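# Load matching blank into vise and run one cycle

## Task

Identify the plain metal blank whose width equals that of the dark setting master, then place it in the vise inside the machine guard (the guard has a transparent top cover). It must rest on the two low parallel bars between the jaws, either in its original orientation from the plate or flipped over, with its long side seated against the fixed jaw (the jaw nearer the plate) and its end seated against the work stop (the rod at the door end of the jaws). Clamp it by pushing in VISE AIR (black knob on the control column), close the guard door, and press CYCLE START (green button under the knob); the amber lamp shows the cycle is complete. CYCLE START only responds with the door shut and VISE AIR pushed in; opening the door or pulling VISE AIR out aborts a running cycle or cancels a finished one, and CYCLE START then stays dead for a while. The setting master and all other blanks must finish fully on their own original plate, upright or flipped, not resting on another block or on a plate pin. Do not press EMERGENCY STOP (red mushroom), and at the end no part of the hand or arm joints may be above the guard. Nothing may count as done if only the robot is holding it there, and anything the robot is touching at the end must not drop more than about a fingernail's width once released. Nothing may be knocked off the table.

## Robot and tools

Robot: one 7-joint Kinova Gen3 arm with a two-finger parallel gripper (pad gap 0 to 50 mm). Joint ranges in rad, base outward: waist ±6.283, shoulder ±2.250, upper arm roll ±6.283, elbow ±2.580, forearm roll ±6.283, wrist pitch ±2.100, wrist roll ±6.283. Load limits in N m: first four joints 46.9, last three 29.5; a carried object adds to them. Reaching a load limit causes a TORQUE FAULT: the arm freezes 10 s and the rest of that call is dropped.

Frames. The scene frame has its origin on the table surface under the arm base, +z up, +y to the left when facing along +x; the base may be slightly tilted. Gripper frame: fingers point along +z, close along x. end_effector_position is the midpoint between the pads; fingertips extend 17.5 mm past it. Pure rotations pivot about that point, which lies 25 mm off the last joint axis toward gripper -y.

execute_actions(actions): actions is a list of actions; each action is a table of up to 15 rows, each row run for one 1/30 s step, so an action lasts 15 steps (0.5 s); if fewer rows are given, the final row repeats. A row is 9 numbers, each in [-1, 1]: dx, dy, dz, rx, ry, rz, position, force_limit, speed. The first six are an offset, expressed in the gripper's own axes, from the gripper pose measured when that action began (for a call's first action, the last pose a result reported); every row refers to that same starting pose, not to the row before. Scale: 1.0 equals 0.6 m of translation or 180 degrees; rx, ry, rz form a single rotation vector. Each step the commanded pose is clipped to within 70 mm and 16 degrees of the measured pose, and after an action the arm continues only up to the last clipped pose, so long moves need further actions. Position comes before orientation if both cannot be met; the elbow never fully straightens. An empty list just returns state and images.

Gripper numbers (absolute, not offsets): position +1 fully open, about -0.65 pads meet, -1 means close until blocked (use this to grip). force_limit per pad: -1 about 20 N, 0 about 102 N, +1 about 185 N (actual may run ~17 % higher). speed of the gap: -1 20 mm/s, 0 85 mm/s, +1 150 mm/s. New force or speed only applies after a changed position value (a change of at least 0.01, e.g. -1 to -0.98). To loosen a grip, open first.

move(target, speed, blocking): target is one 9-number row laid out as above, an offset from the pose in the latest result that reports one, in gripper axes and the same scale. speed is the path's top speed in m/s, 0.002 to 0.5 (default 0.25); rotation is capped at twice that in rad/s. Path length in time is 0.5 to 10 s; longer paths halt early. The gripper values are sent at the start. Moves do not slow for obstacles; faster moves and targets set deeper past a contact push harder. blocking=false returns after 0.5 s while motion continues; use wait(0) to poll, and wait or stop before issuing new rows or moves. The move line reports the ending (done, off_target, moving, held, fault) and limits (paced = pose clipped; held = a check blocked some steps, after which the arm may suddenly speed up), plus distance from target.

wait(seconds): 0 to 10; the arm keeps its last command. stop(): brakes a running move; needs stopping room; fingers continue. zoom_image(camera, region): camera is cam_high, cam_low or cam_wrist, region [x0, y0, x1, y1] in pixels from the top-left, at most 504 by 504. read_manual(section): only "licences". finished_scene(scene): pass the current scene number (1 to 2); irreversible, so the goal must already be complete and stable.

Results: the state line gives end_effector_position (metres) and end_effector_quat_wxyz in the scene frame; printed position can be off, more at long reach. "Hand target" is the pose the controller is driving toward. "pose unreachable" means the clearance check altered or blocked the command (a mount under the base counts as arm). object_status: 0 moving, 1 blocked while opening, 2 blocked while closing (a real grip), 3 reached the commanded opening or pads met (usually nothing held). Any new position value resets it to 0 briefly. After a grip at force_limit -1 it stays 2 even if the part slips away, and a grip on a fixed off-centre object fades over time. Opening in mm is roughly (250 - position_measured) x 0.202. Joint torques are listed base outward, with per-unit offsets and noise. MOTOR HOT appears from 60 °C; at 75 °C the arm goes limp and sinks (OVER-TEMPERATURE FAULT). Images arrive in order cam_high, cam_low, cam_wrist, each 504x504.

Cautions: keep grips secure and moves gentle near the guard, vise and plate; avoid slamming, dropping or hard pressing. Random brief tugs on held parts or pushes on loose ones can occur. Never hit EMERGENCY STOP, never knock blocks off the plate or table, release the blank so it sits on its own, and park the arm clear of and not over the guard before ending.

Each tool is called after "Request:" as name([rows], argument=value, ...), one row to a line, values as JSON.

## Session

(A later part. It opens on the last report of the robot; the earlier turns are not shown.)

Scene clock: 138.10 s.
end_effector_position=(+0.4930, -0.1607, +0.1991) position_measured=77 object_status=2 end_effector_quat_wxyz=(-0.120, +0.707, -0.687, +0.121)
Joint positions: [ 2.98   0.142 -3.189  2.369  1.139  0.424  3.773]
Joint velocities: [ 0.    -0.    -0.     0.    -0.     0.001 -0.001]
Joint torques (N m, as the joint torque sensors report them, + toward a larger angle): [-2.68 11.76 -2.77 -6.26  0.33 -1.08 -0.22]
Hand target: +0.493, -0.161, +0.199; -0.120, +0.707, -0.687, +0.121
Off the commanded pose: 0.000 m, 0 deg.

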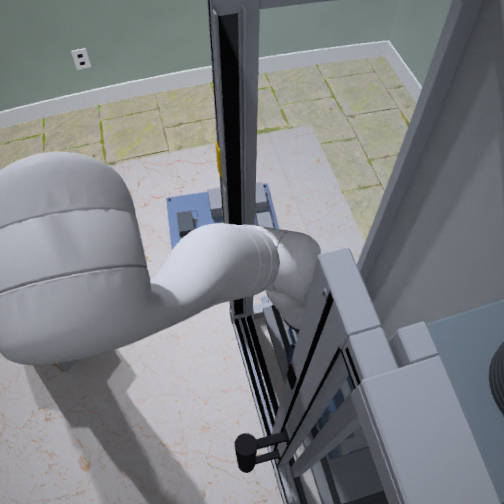

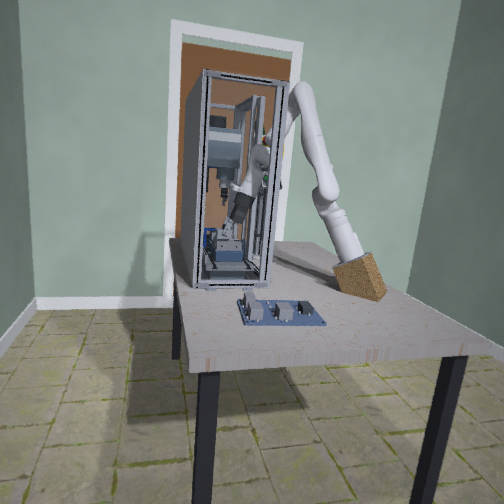

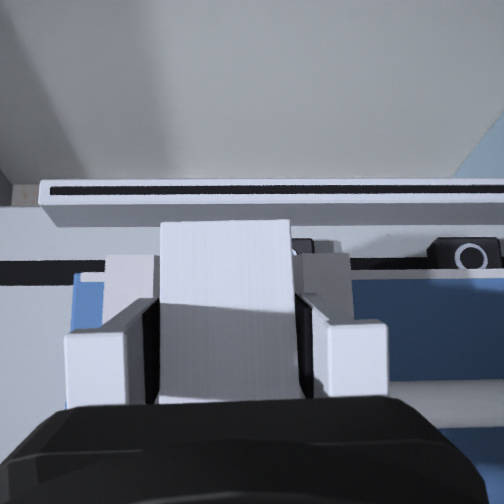

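Request:
execute_actions([
  [[0,0.0085,0.0235,0,0,0,-1,-0.3,0]],
  [[0,0,0,0,0,0,-1,-0.3,0]],
])

Request:
zoom_image(camera="cam_low", region=[200,200,260,270])

Scene clock: 139.43 s.
end_effector_position=(+0.4932, -0.1607, +0.1843) position_measured=77 object_status=2 end_effector_quat_wxyz=(-0.120, +0.707, -0.687, +0.121)
Joint positions: [ 3.009  0.102 -3.19   2.389  1.276  0.382  3.646]
Joint velocities: [-0.001  0.    -0.    -0.    -0.     0.001 -0.001]
Joint torques (N m, as the joint torque sensors report them, + toward a larger angle): [-2.6  11.94 -2.52 -5.83  0.47 -0.89 -0.16]
Hand target: +0.493, -0.161, +0.184; -0.120, +0.707, -0.687, +0.121
Off the commanded pose: 0.000 m, 0 deg.

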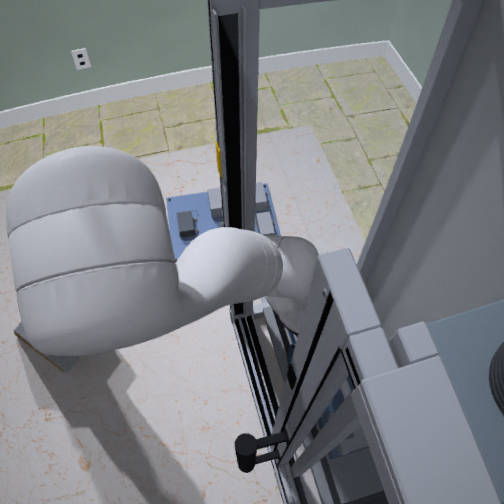

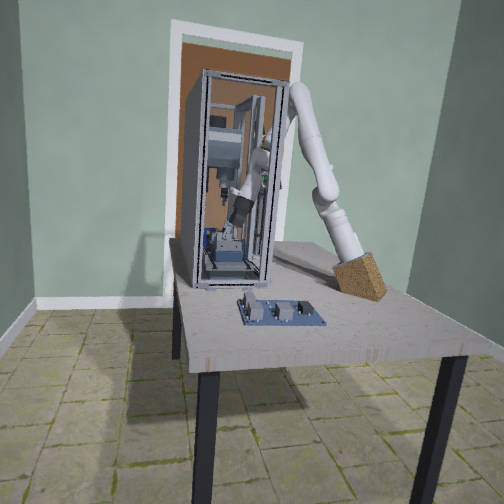

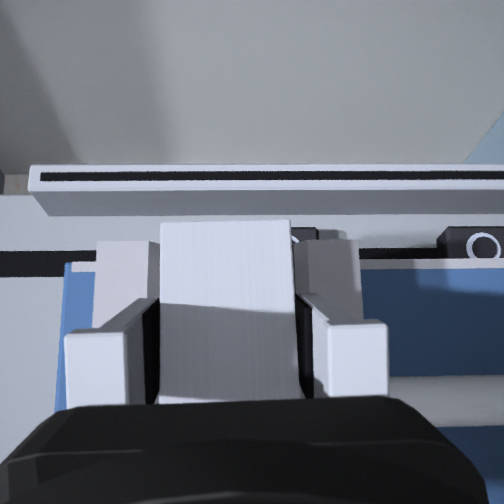

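Region (200, 200, 260, 270) of cam_low's 504x504 image, scaled by 7.200, with more detail than that image has; it fills the left 432 columns of this view, and the rest is white.

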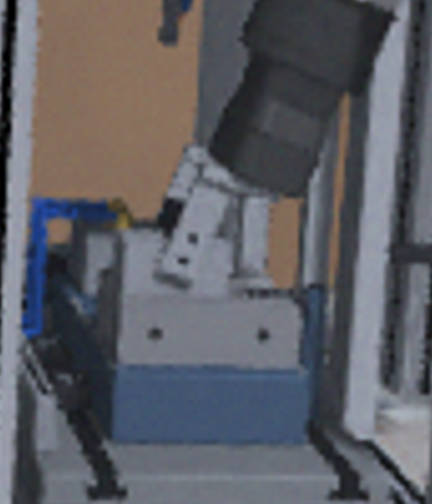

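Request:
execute_actions([
  [[0,0.007,0.019,0,0,0,-1,-0.3,0]],
  [[0,0,0,0,0,0,-1,-0.3,0]],
])

Request:
zoom_image(camera="cam_low", region=[200,200,260,270])

Scene clock: 140.87 s.
end_effector_position=(+0.4954, -0.1604, +0.1767) position_measured=77 object_status=2 end_effector_quat_wxyz=(-0.124, +0.706, -0.686, +0.125)
Joint positions: [ 3.026  0.078 -3.189  2.404  1.41   0.355  3.52 ]
Joint velocities: [-0.     0.     0.     0.     0.     0.001  0.   ]
Joint torques (N m, as the joint torque sensors report them, + toward a larger angle): [-2.85 11.49 -2.52 -5.53  0.23 -0.84 -0.04]
Hand target: +0.495, -0.160, +0.176; -0.124, +0.706, -0.686, +0.124
Off the commanded pose: 0.000 m, 0 deg.

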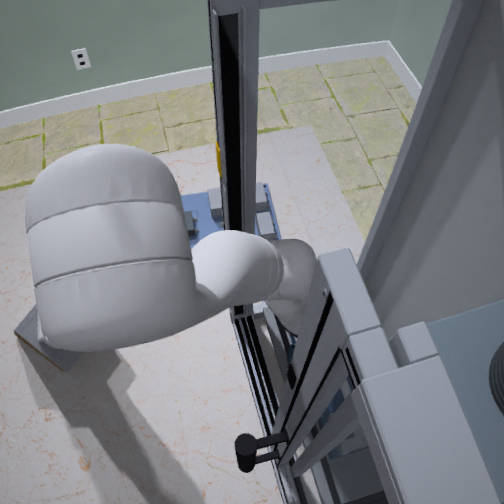

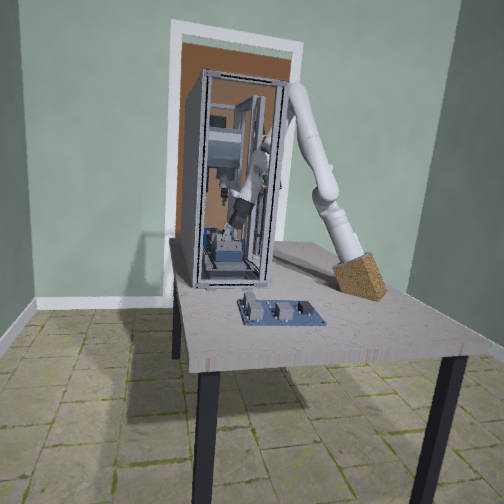

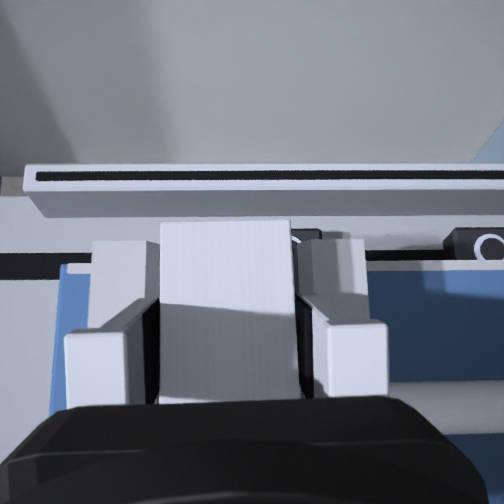

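Region (200, 200, 260, 270) of cam_low's 504x504 image, scaled by 7.200, with more detail than that image has; it fills the left 432 columns of this view, and the rest is white.

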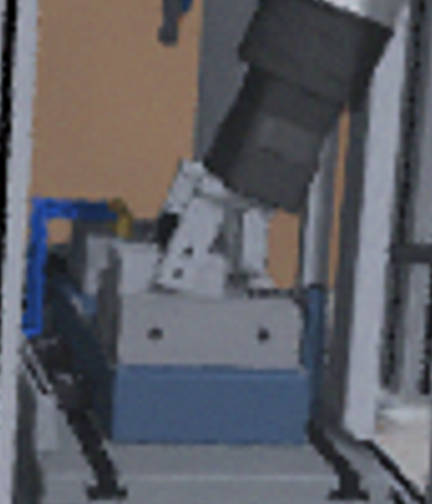

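Request:
execute_actions([
  [[0,-0.001,-0.0025,0,0,0,-1,-0.3,0]],
  [[0,0.024,-0.0085,0,0,0,-1,-0.3,0]],
  [[0,0,0,0,0,0,-1,-0.3,0]],
])

Request:
zoom_image(camera="cam_low", region=[200,200,260,270])

Scene clock: 142.93 s.
end_effector_position=(+0.4802, -0.1608, +0.1780) position_measured=77 object_status=2 end_effector_quat_wxyz=(-0.124, +0.706, -0.686, +0.124)
Joint positions: [ 3.028  0.106 -3.187  2.446  1.446  0.35   3.483]
Joint velocities: [-0.     0.     0.     0.     0.    -0.001 -0.   ]
Joint torques (N m, as the joint torque sensors report them, + toward a larger angle): [-2.72 11.19 -2.47 -5.57  0.21 -0.62 -0.09]
Hand target: +0.480, -0.161, +0.178; -0.124, +0.706, -0.686, +0.124
Off the commanded pose: 0.000 m, 0 deg.

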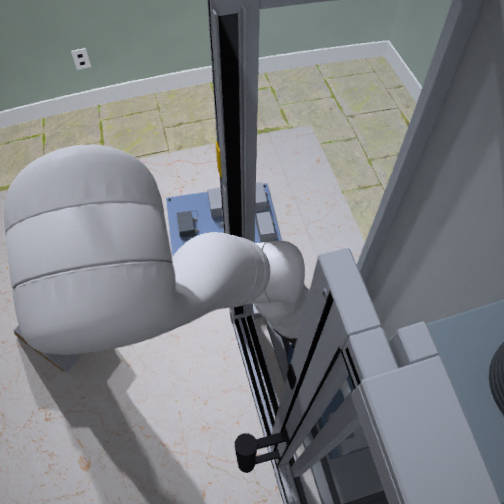

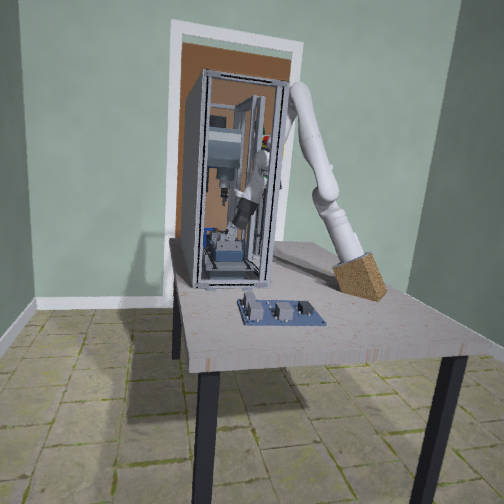

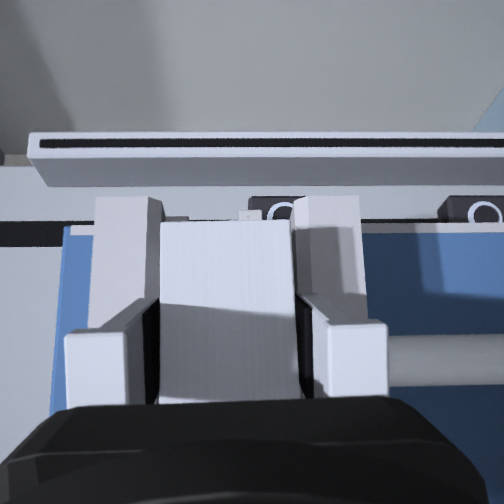

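Region (200, 200, 260, 270) of cam_low's 504x504 image, scaled by 7.200, with more detail than that image has; it fills the left 432 columns of this view, and the rest is white.

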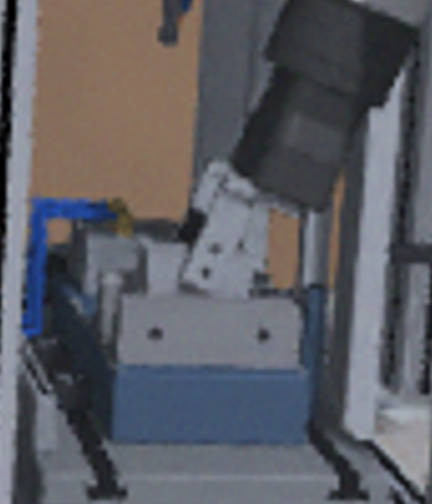

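Request:
execute_actions([
  [[0,0.016,-0.0056,0,0,0,-1,-0.3,0]],
  [[0,0,0,0,0,0,-1,-0.3,0]],
])

Scene clock: 144.17 s.
end_effector_position=(+0.4765, -0.1610, +0.1811) position_measured=77 object_status=2 end_effector_quat_wxyz=(-0.129, +0.706, -0.685, +0.129)
Joint positions: [ 3.029  0.123 -3.187  2.465  1.486  0.343  3.446]
Joint velocities: [-0.001  0.    -0.     0.     0.    -0.     0.   ]
Joint torques (N m, as the joint torque sensors report them, + toward a larger angle): [-2.41 10.96 -2.32 -4.87  0.27 -0.54 -0.14]
Hand target: +0.476, -0.161, +0.181; -0.129, +0.706, -0.685, +0.128
Off the commanded pose: 0.001 m, 0 deg.

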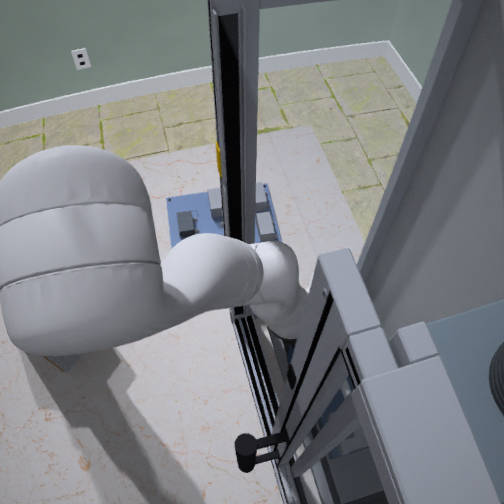

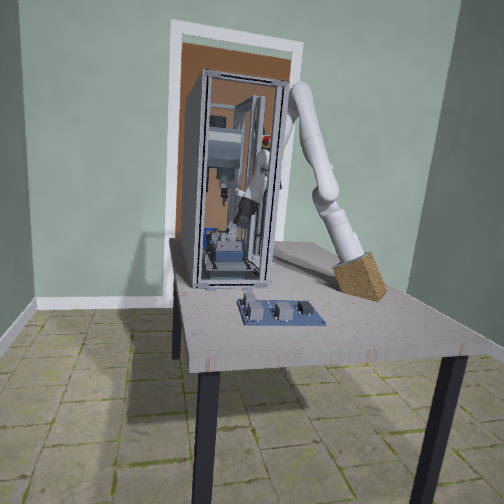

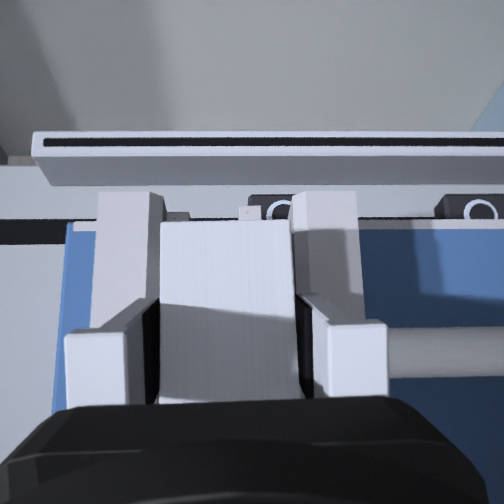

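Request:
execute_actions([
  [[0,0.001,0.006,-0.004,0,0,-1,-0.3,0]],
  [[-0.014,0,0,0,0,0,-1,-0.3,0]],
  [[0,0,0,0,0,0,-1,-0.3,0]],
])

Scene clock: 146.07 s.
end_effector_position=(+0.4768, -0.1576, +0.1774) position_measured=77 object_status=2 end_effector_quat_wxyz=(-0.121, +0.703, -0.689, +0.127)
Joint positions: [ 3.017  0.102 -3.206  2.46   1.48   0.377  3.417]
Joint velocities: [-0.     0.     0.    -0.    -0.     0.001  0.   ]
Joint torques (N m, as the joint torque sensors report them, + toward a larger angle): [-2.43 11.22 -2.59 -5.46  0.45 -0.8  -0.36]
Hand target: +0.477, -0.157, +0.177; -0.121, +0.704, -0.689, +0.127
Off the commanded pose: 0.000 m, 0 deg.

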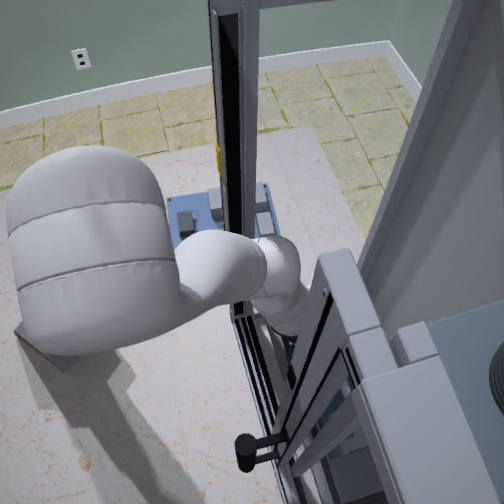

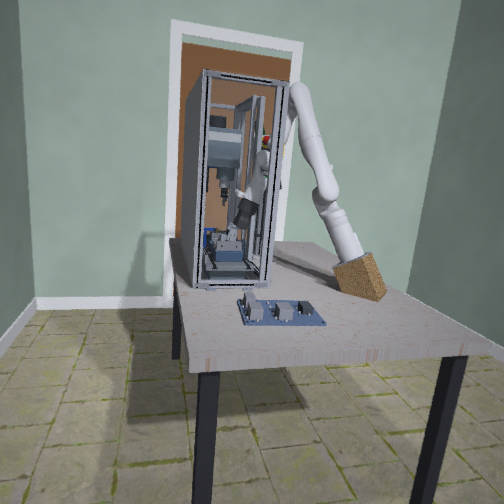

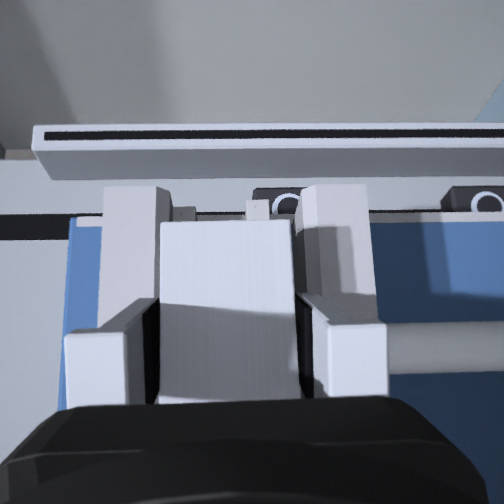

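Request:
execute_actions([
  [[0,0,0,0,0,0,1,-0.3,-0.5]],
  [[0,0,0,0,0,0,1,-0.3,-0.5]],
  [[0.006,-0.017,-0.047,0,0,0,1,-0.3,0]],
  [[0,0,0,0,0,0,1,-0.3,0]],
])

Request:
zoom_image(camera="cam_low", region=[200,200,260,270])

Scene clock: 148.67 s.
end_effector_position=(+0.4761, -0.1609, +0.2067) position_measured=3 object_status=3 end_effector_quat_wxyz=(-0.121, +0.703, -0.689, +0.128)
Joint positions: [ 2.969  0.193 -3.206  2.419  1.17   0.442  3.717]
Joint velocities: [ 0.  0. -0.  0.  0.  0. -0.]
Joint torques (N m, as the joint torque sensors report them, + toward a larger angle): [-1.89  9.64 -2.33 -5.86  0.07 -0.74 -0.2 ]
Hand target: +0.476, -0.161, +0.207; -0.121, +0.703, -0.689, +0.128
Off the commanded pose: 0.000 m, 0 deg.

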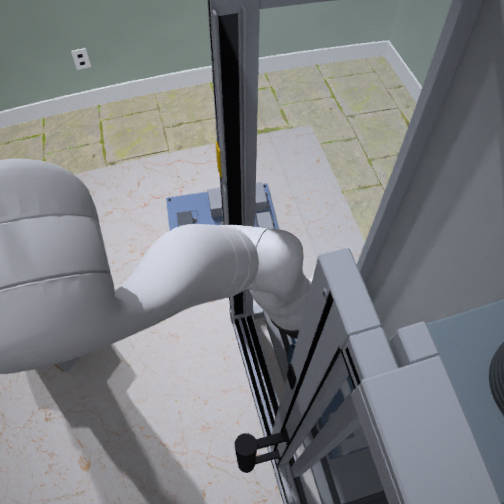

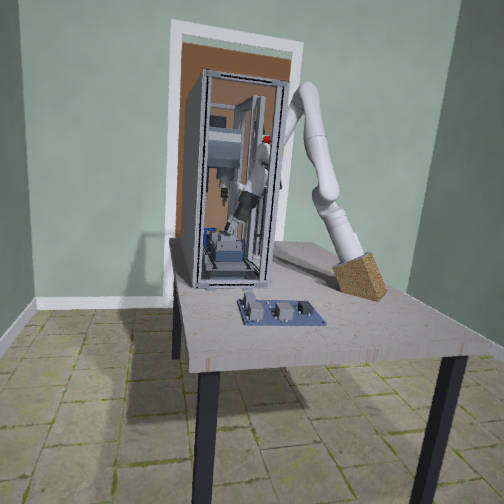

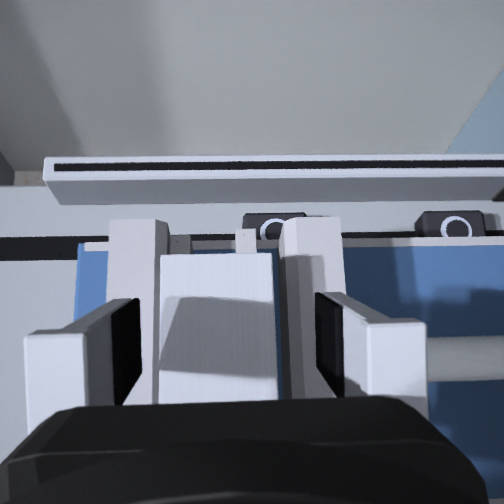

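Region (200, 200, 260, 270) of cam_low's 504x504 image, scaled by 7.200, with more detail than that image has; it fills the left 432 columns of this view, and the rest is white.

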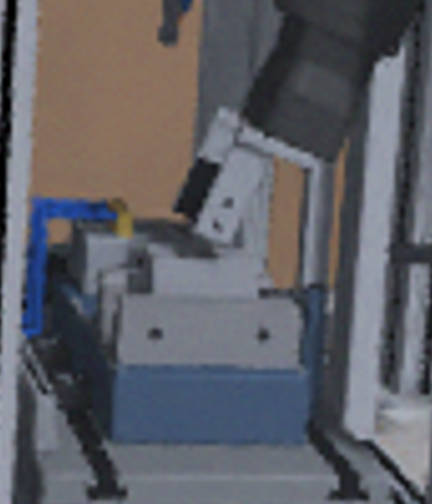

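Request:
execute_actions([
  [[0,0,0,0,0,0,-1,-0.3,0.5]],
  [[-0.005,-0.094,0.034,0,0,0,-1,-0.3,0.5]],
  [[-0.005,-0.094,0.034,0,0,0,-1,-0.3,0.5]],
  [[0,0,0,0,0,0,-1,-0.3,0.5]],
])

Request:
zoom_image(camera="cam_low", region=[200,180,260,250])

Scene clock: 151.77 s.
end_effector_position=(+0.5964, -0.1538, +0.2099) position_measured=252 object_status=3 end_effector_quat_wxyz=(-0.122, +0.702, -0.690, +0.130)
Joint positions: [ 2.958 -0.019 -3.219  2.077  0.983  0.527  3.925]
Joint velocities: [-0. -0. -0.  0.  0.  0.  0.]
Joint torques (N m, as the joint torque sensors report them, + toward a larger angle): [-4.15 14.47 -3.2  -7.18  0.48 -1.11 -0.15]
Hand target: +0.596, -0.154, +0.210; -0.122, +0.702, -0.690, +0.130
Off the commanded pose: 0.000 m, 0 deg.

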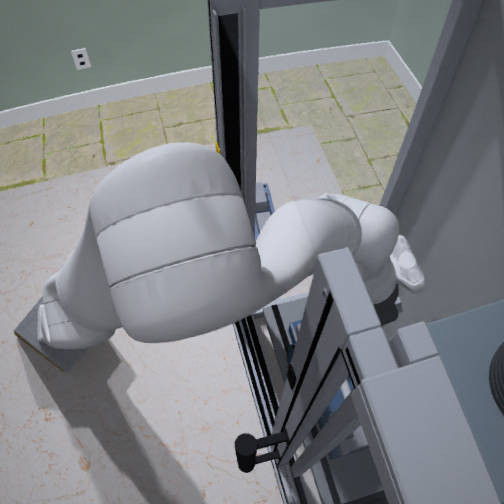

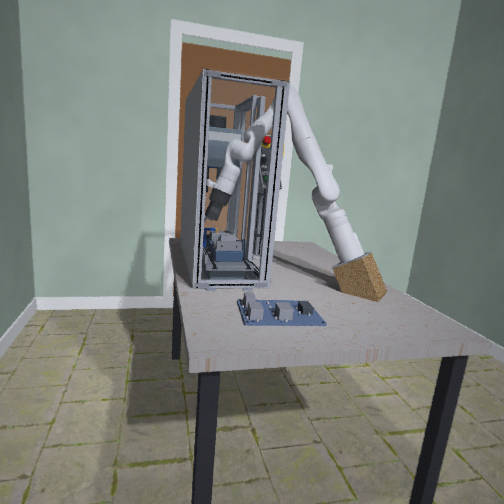

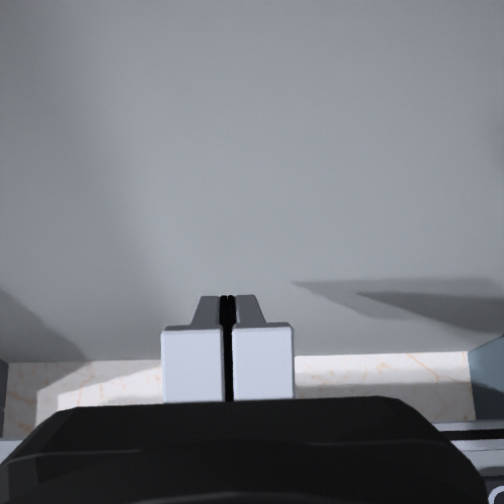

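Region (200, 180, 260, 250) of cam_low's 504x504 image, scaled by 7.200, with more detail than that image has; it fills the left 432 columns of this view, and the rest is white.

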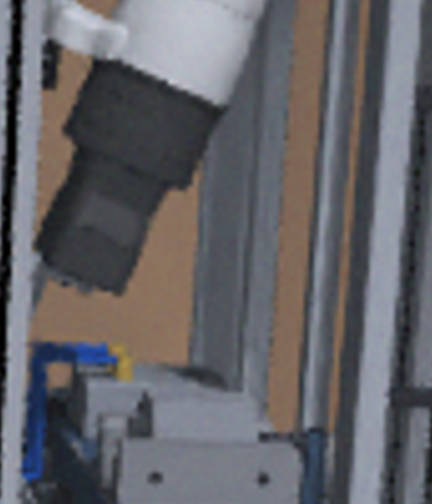

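Request:
move(target=[0.007,0.098,0.022,0,0,0,-1,-0.3,0.5], speed=0.06)

Request:
zoom_image(camera="cam_low", region=[200,190,260,260])

Scene clock: 153.53 s.
end_effector_position=(+0.5463, -0.1590, +0.1770) position_measured=252 object_status=3 end_effector_quat_wxyz=(-0.123, +0.702, -0.690, +0.130)
Joint positions: [ 2.986 -0.005 -3.18   2.263  1.286  0.402  3.628]
Joint velocities: [-0.    -0.     0.     0.003  0.013  0.001 -0.014]
Joint torques (N m, as the joint torque sensors report them, + toward a larger angle): [-3.65 12.92 -2.89 -4.98  0.35 -0.77 -0.16]
Hand target: +0.546, -0.159, +0.177; -0.123, +0.702, -0.690, +0.130
Off the commanded pose: 0.000 m, 0 deg.
move: done

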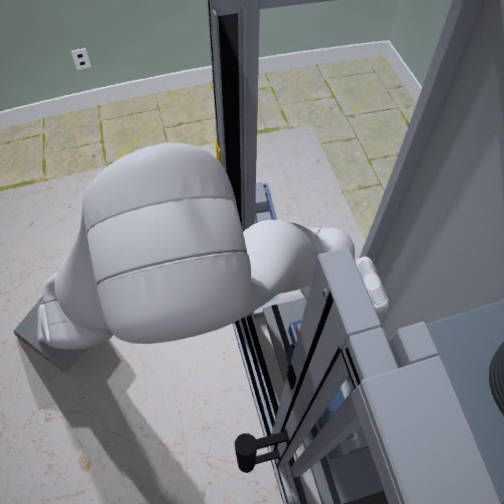

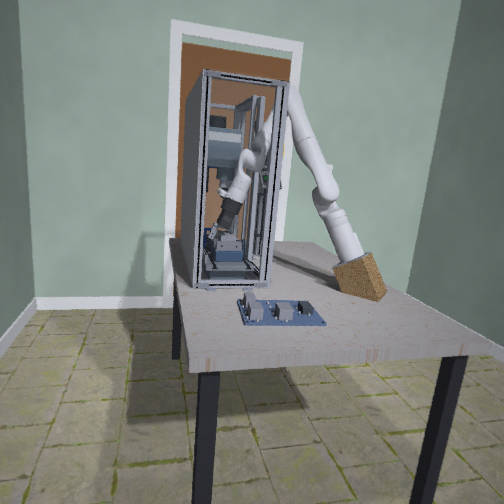

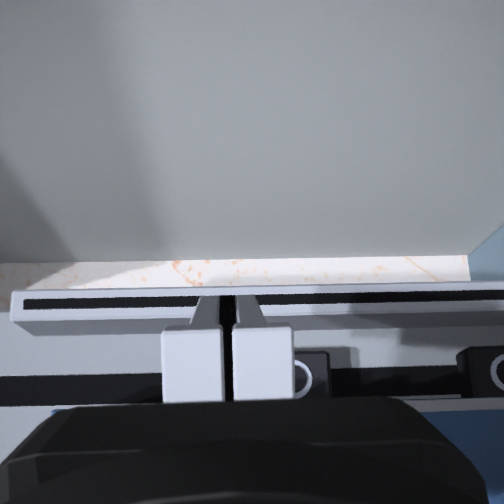

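Region (200, 190, 260, 260) of cam_low's 504x504 image, scaled by 7.200, with more detail than that image has; it fills the left 432 columns of this view, and the rest is white.

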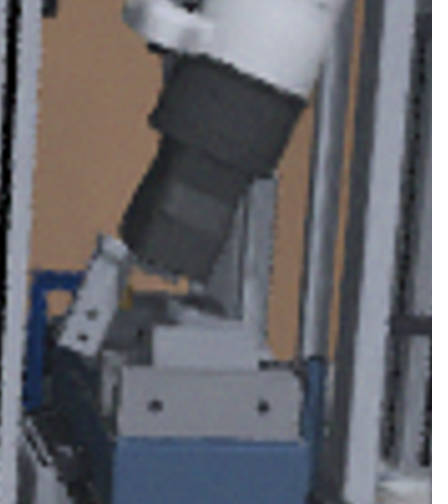

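Request:
move(target=[0,0.047,-0.017,0,0,0,-1,-0.3,0.5], speed=0.02)

Request:
zoom_image(camera="cam_low", region=[200,190,260,260])

Scene clock: 155.67 s.
end_effector_position=(+0.5212, -0.1590, +0.1798) position_measured=252 object_status=3 end_effector_quat_wxyz=(-0.127, +0.701, -0.689, +0.133)
Joint positions: [ 2.988  0.042 -3.179  2.345  1.392  0.386  3.518]
Joint velocities: [ 0.     0.003 -0.001  0.002  0.002  0.002 -0.003]
Joint torques (N m, as the joint torque sensors report them, + toward a larger angle): [-2.3  10.28 -1.22 -0.65 -0.67  0.03 -0.23]
Hand target: +0.516, -0.159, +0.177; -0.123, +0.702, -0.690, +0.130
Off the commanded pose: 0.006 m, 1 deg.
move: off_target

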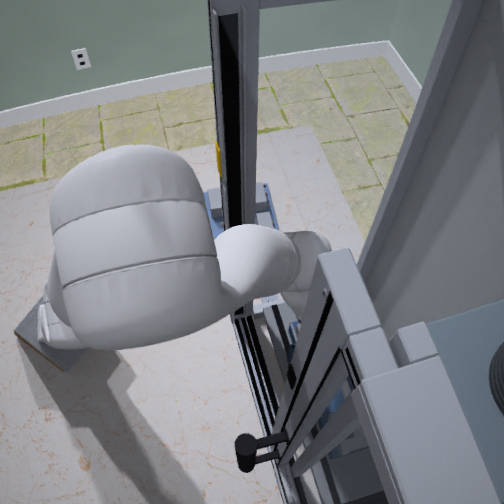

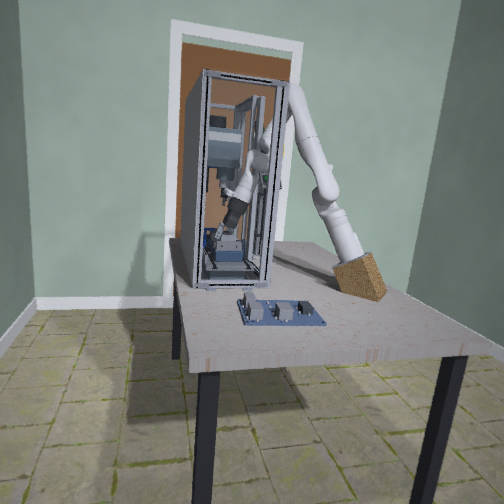

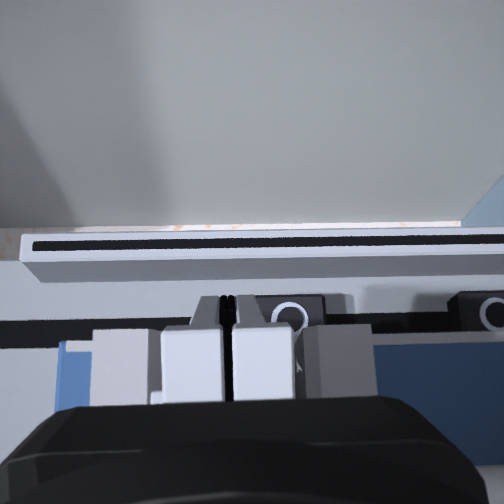

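Region (200, 190, 260, 260) of cam_low's 504x504 image, scaled by 7.200, with more detail than that image has; it fills the left 432 columns of this view, and the rest is white.

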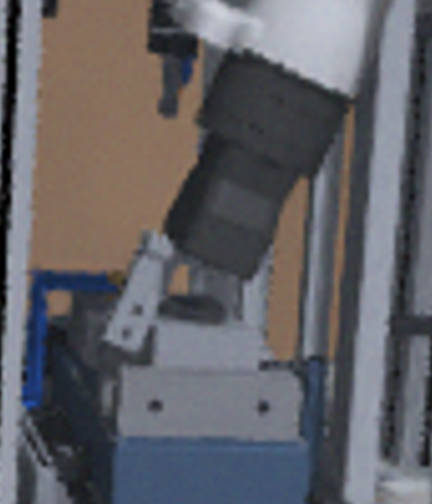

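Request:
execute_actions([
  [[0,-0.02,0.007,0,0,0,-1,-0.3,0.5]],
  [[0,-0.034,-0.094,0,0,0,-1,-0.3,0.5]],
  [[0,0,0,0,0,0,-1,-0.3,0.5]],
])

Request:
move(target=[0,0.42,-0.28,0,0,0,-1,-0.3,0.5], speed=0.15)

Scene clock: 157.70 s.
end_effector_position=(+0.5316, -0.1574, +0.2388) position_measured=252 object_status=3 end_effector_quat_wxyz=(-0.127, +0.701, -0.689, +0.136)
Joint positions: [ 2.904  0.161 -3.211  2.242  0.986  0.553  3.89 ]
Joint velocities: [-0.     0.     0.     0.     0.    -0.001  0.   ]
Joint torques (N m, as the joint torque sensors report them, + toward a larger angle): [-2.42 10.85 -3.07 -6.91  0.54 -1.13 -0.2 ]
Hand target: +0.532, -0.157, +0.239; -0.127, +0.701, -0.689, +0.136
Off the commanded pose: 0.000 m, 0 deg.

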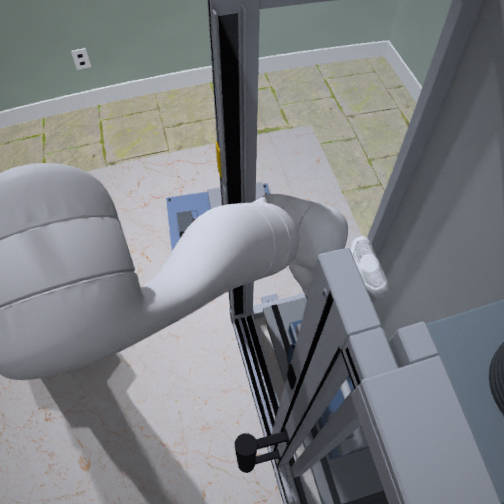

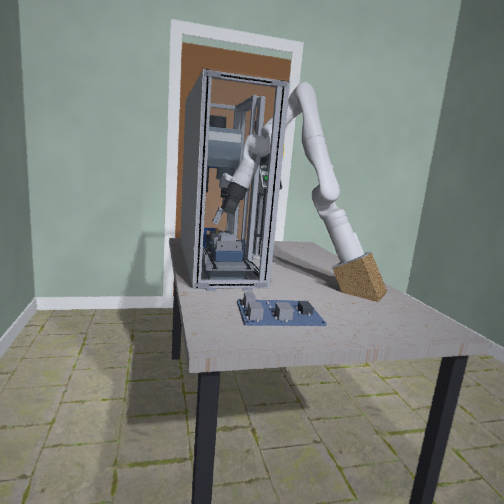

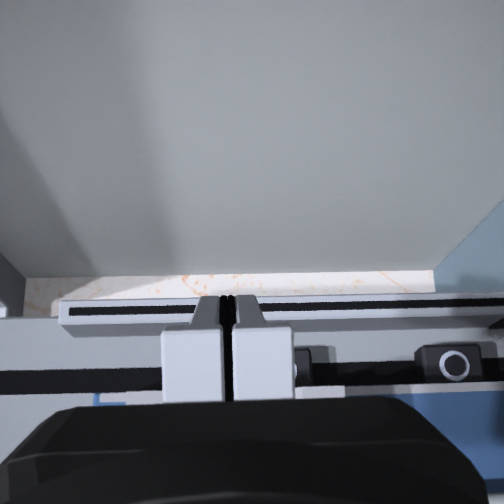

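Scene clock: 160.00 s.
end_effector_position=(+0.2617, -0.1605, +0.2933) position_measured=252 object_status=3 end_effector_quat_wxyz=(-0.123, +0.702, -0.690, +0.128)
Joint positions: [ 2.688  1.025 -3.478  2.58   0.447  1.134  4.125]
Joint velocities: [ 0.001 -0.007  0.     0.     0.    -0.001 -0.   ]
Joint torques (N m, as the joint torque sensors report them, + toward a larger angle): [  3.12  -3.39  -1.89 -10.25   0.34  -1.21  -0.12]
Hand target: +0.262, -0.161, +0.293; -0.123, +0.702, -0.690, +0.128
Off the commanded pose: 0.028 m, 1 deg.
move: held; limits=held; held on 8 of 69 steps, including the last
pose unreachable: on one or more control steps of this call, first in action 0 (counted from 0), an arm could not follow its commanded pose, so it was not sent that pose on those steps. On the call's last step it was still not sent that pose. It may still have moved: this result reports where it is.
cause: the commanded pose would bring two parts of the arm too close to each other (its gripper and another part of the arm, with joints 2 (shoulder) to 7 (wrist roll) between them).

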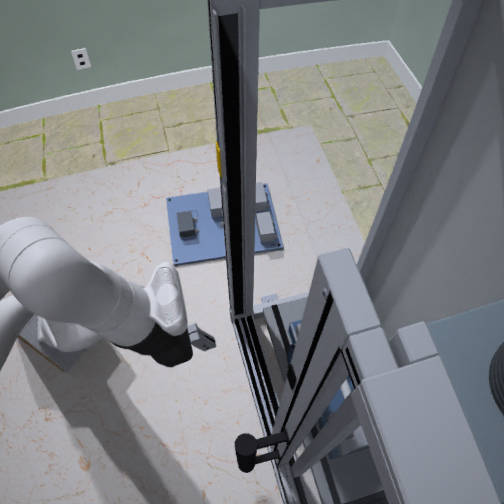

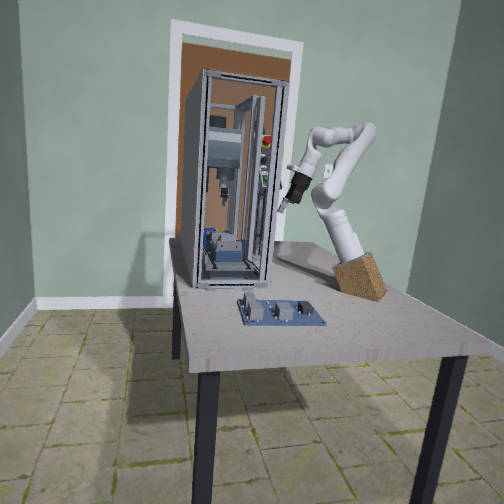

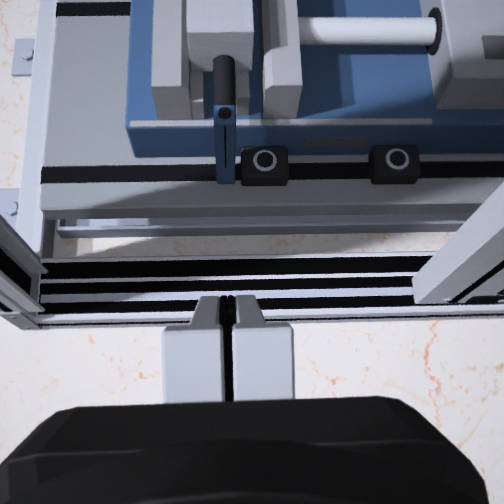

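Request:
execute_actions(actions=[])

Scene clock: 161.60 s.
end_effector_position=(+0.2616, -0.1605, +0.2932) position_measured=252 object_status=3 end_effector_quat_wxyz=(-0.123, +0.702, -0.690, +0.128)
Joint positions: [ 2.688  1.024 -3.478  2.58   0.447  1.134  4.125]
Joint velocities: [ 0.    -0.     0.     0.     0.     0.     0.002]
Joint torques (N m, as the joint torque sensors report them, + toward a larger angle): [  2.91  -3.02  -1.76 -10.41   0.53  -1.24  -0.38]
Hand target: +0.262, -0.161, +0.293; -0.123, +0.702, -0.690, +0.128
Off the commanded pose: 0.028 m, 1 deg.
previous command not reached: its pose would have brought two parts of the arm too close to each other.

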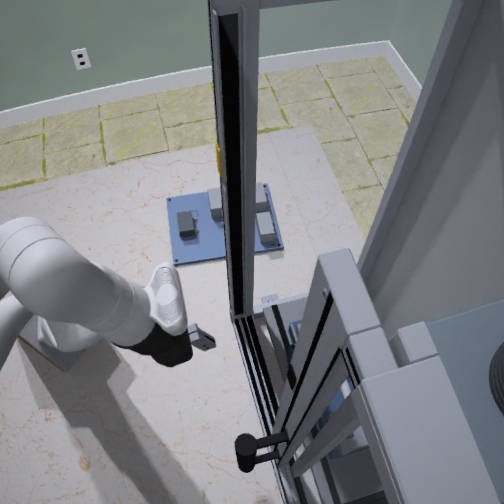

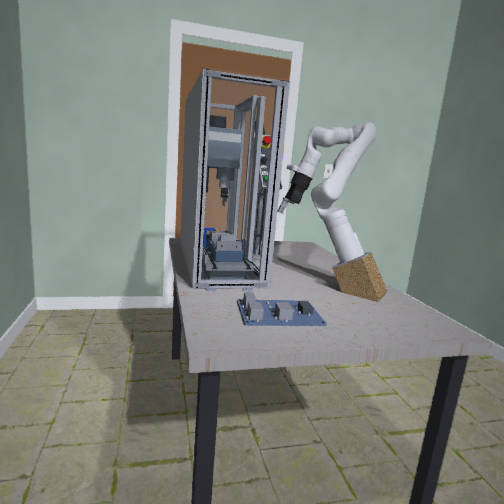

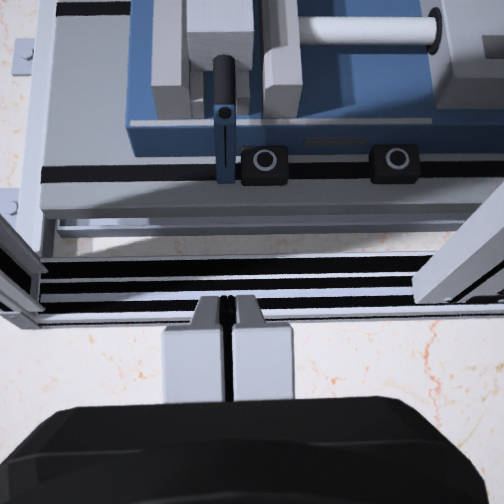

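Request:
zoom_image(camera="cam_low", region=[190, 60, 350, 300])

Region (190, 60, 350, 300) of cam_low's 504x504 image, scaled by 2.100, with more detail than that image has.

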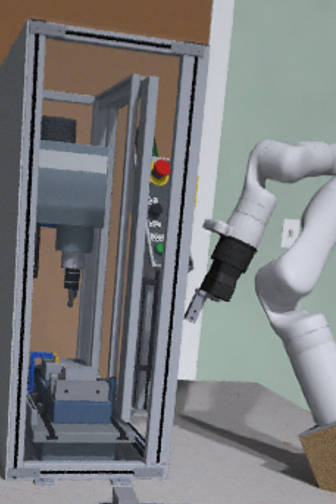

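Request:
move(target=[0.15,-0.1,-0.2,-0.11,0,0,1,0,0])

Request:
move(target=[0,0,0,0,0.35,0,1,0,0])

Scene clock: 163.73 s.
end_effector_position=(+0.2766, -0.2492, +0.4275) position_measured=3 object_status=3 end_effector_quat_wxyz=(-0.001, +0.713, -0.702, +0.007)
Joint positions: [ 2.708  0.755 -3.24   1.899  0.453  1.754  4.481]
Joint velocities: [ 0.    -0.012  0.    -0.003 -0.001  0.001  0.001]
Joint torques (N m, as the joint torque sensors report them, + toward a larger angle): [ 2.2  -0.23 -3.57 -8.3  -0.22 -0.26 -0.01]
Hand target: +0.277, -0.249, +0.427; -0.001, +0.713, -0.701, +0.006
Off the commanded pose: 0.001 m, 0 deg.
move: done

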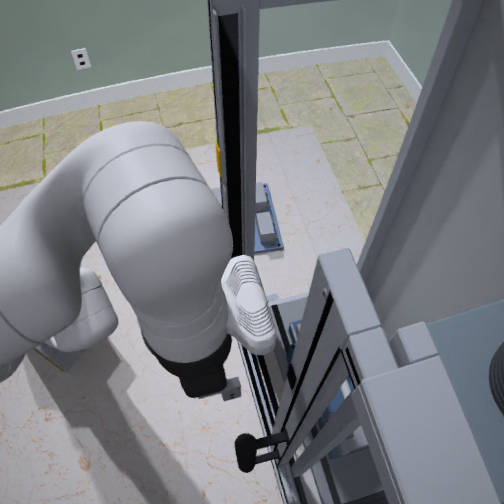

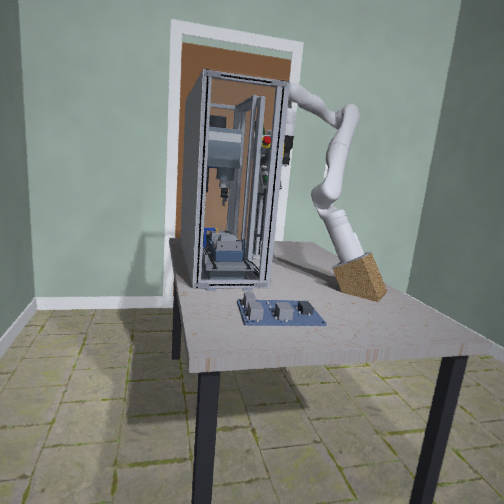

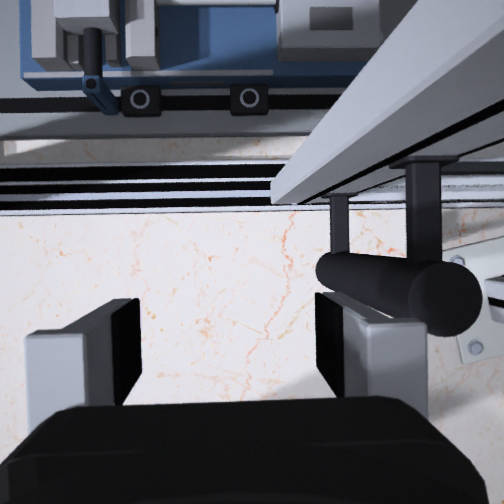

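Scene clock: 166.47 s.
end_effector_position=(+0.2774, -0.2493, +0.4281) position_measured=3 object_status=3 end_effector_quat_wxyz=(+0.365, +0.604, -0.599, +0.378)
Joint positions: [ 3.698  0.605 -4.656  2.398  0.651  1.698  3.709]
Joint velocities: [ 0.02   0.001 -0.004  0.001 -0.     0.    -0.004]
Joint torques (N m, as the joint torque sensors report them, + toward a larger angle): [-1.91  2.64  0.55 -5.03  1.51  2.12 -0.22]
Hand target: +0.277, -0.250, +0.428; +0.366, +0.604, -0.599, +0.377
Off the commanded pose: 0.001 m, 0 deg.
move: done

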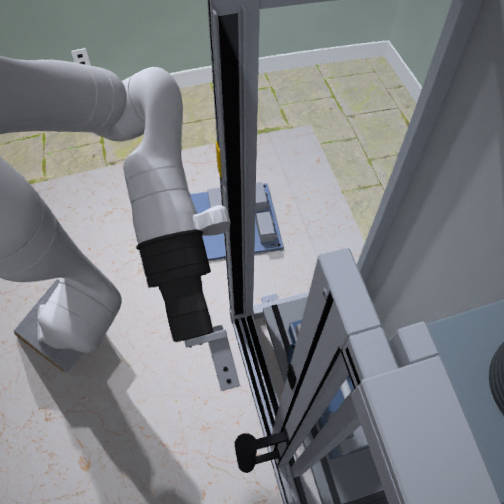

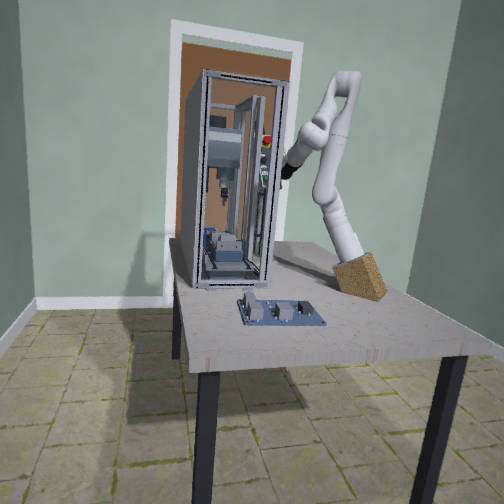

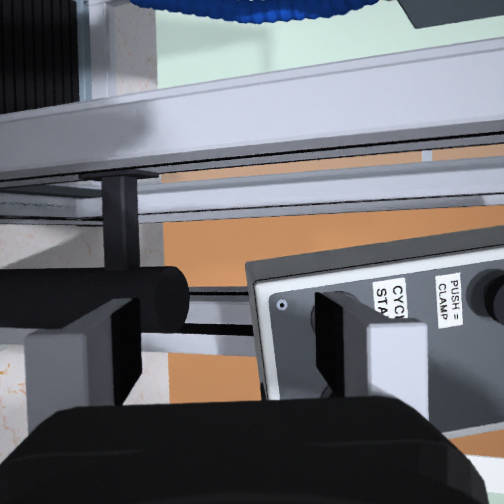

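Request:
move(target=[0.08,0.08,0,0,0.15,0,-1,0,0])

Scene clock: 168.17 s.
end_effector_position=(+0.2300, -0.2705, +0.4709) position_measured=253 object_status=3 end_effector_quat_wxyz=(+0.498, +0.498, -0.526, +0.476)
Joint positions: [ 4.046  0.873 -4.943  2.581  0.617  1.634  3.595]
Joint velocities: [ 0.021 -0.035 -0.043 -0.    -0.012  0.032 -0.045]
Joint torques (N m, as the joint torque sensors report them, + toward a larger angle): [-2.66 -1.64  2.04 -0.72  1.54  2.89 -0.15]
Hand target: +0.230, -0.271, +0.471; +0.499, +0.498, -0.526, +0.476
Off the commanded pose: 0.001 m, 5 deg.
joint sent to its limit — the command would take joint 4 (elbow) past its upper limit, so that joint was sent only as far as its limit.
move: off_target

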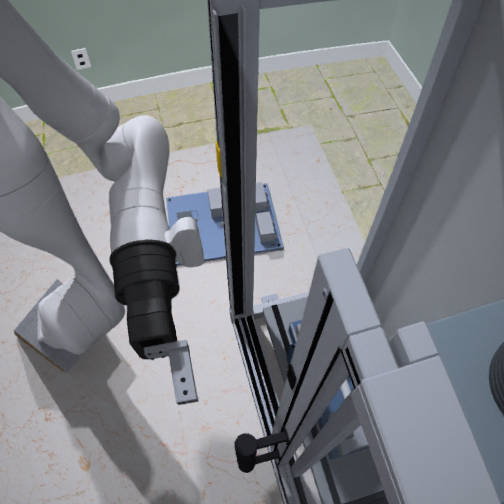

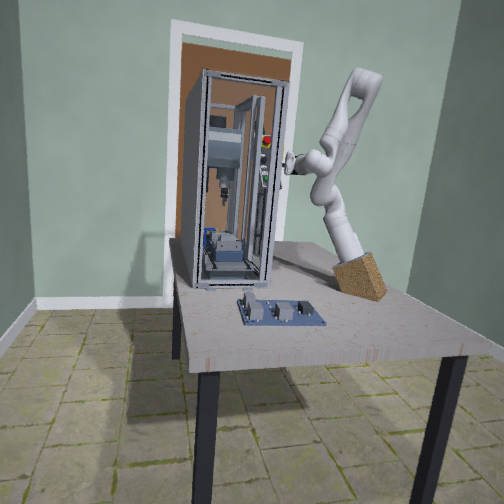

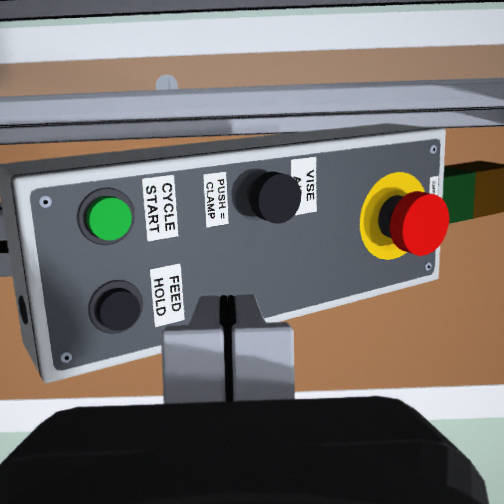

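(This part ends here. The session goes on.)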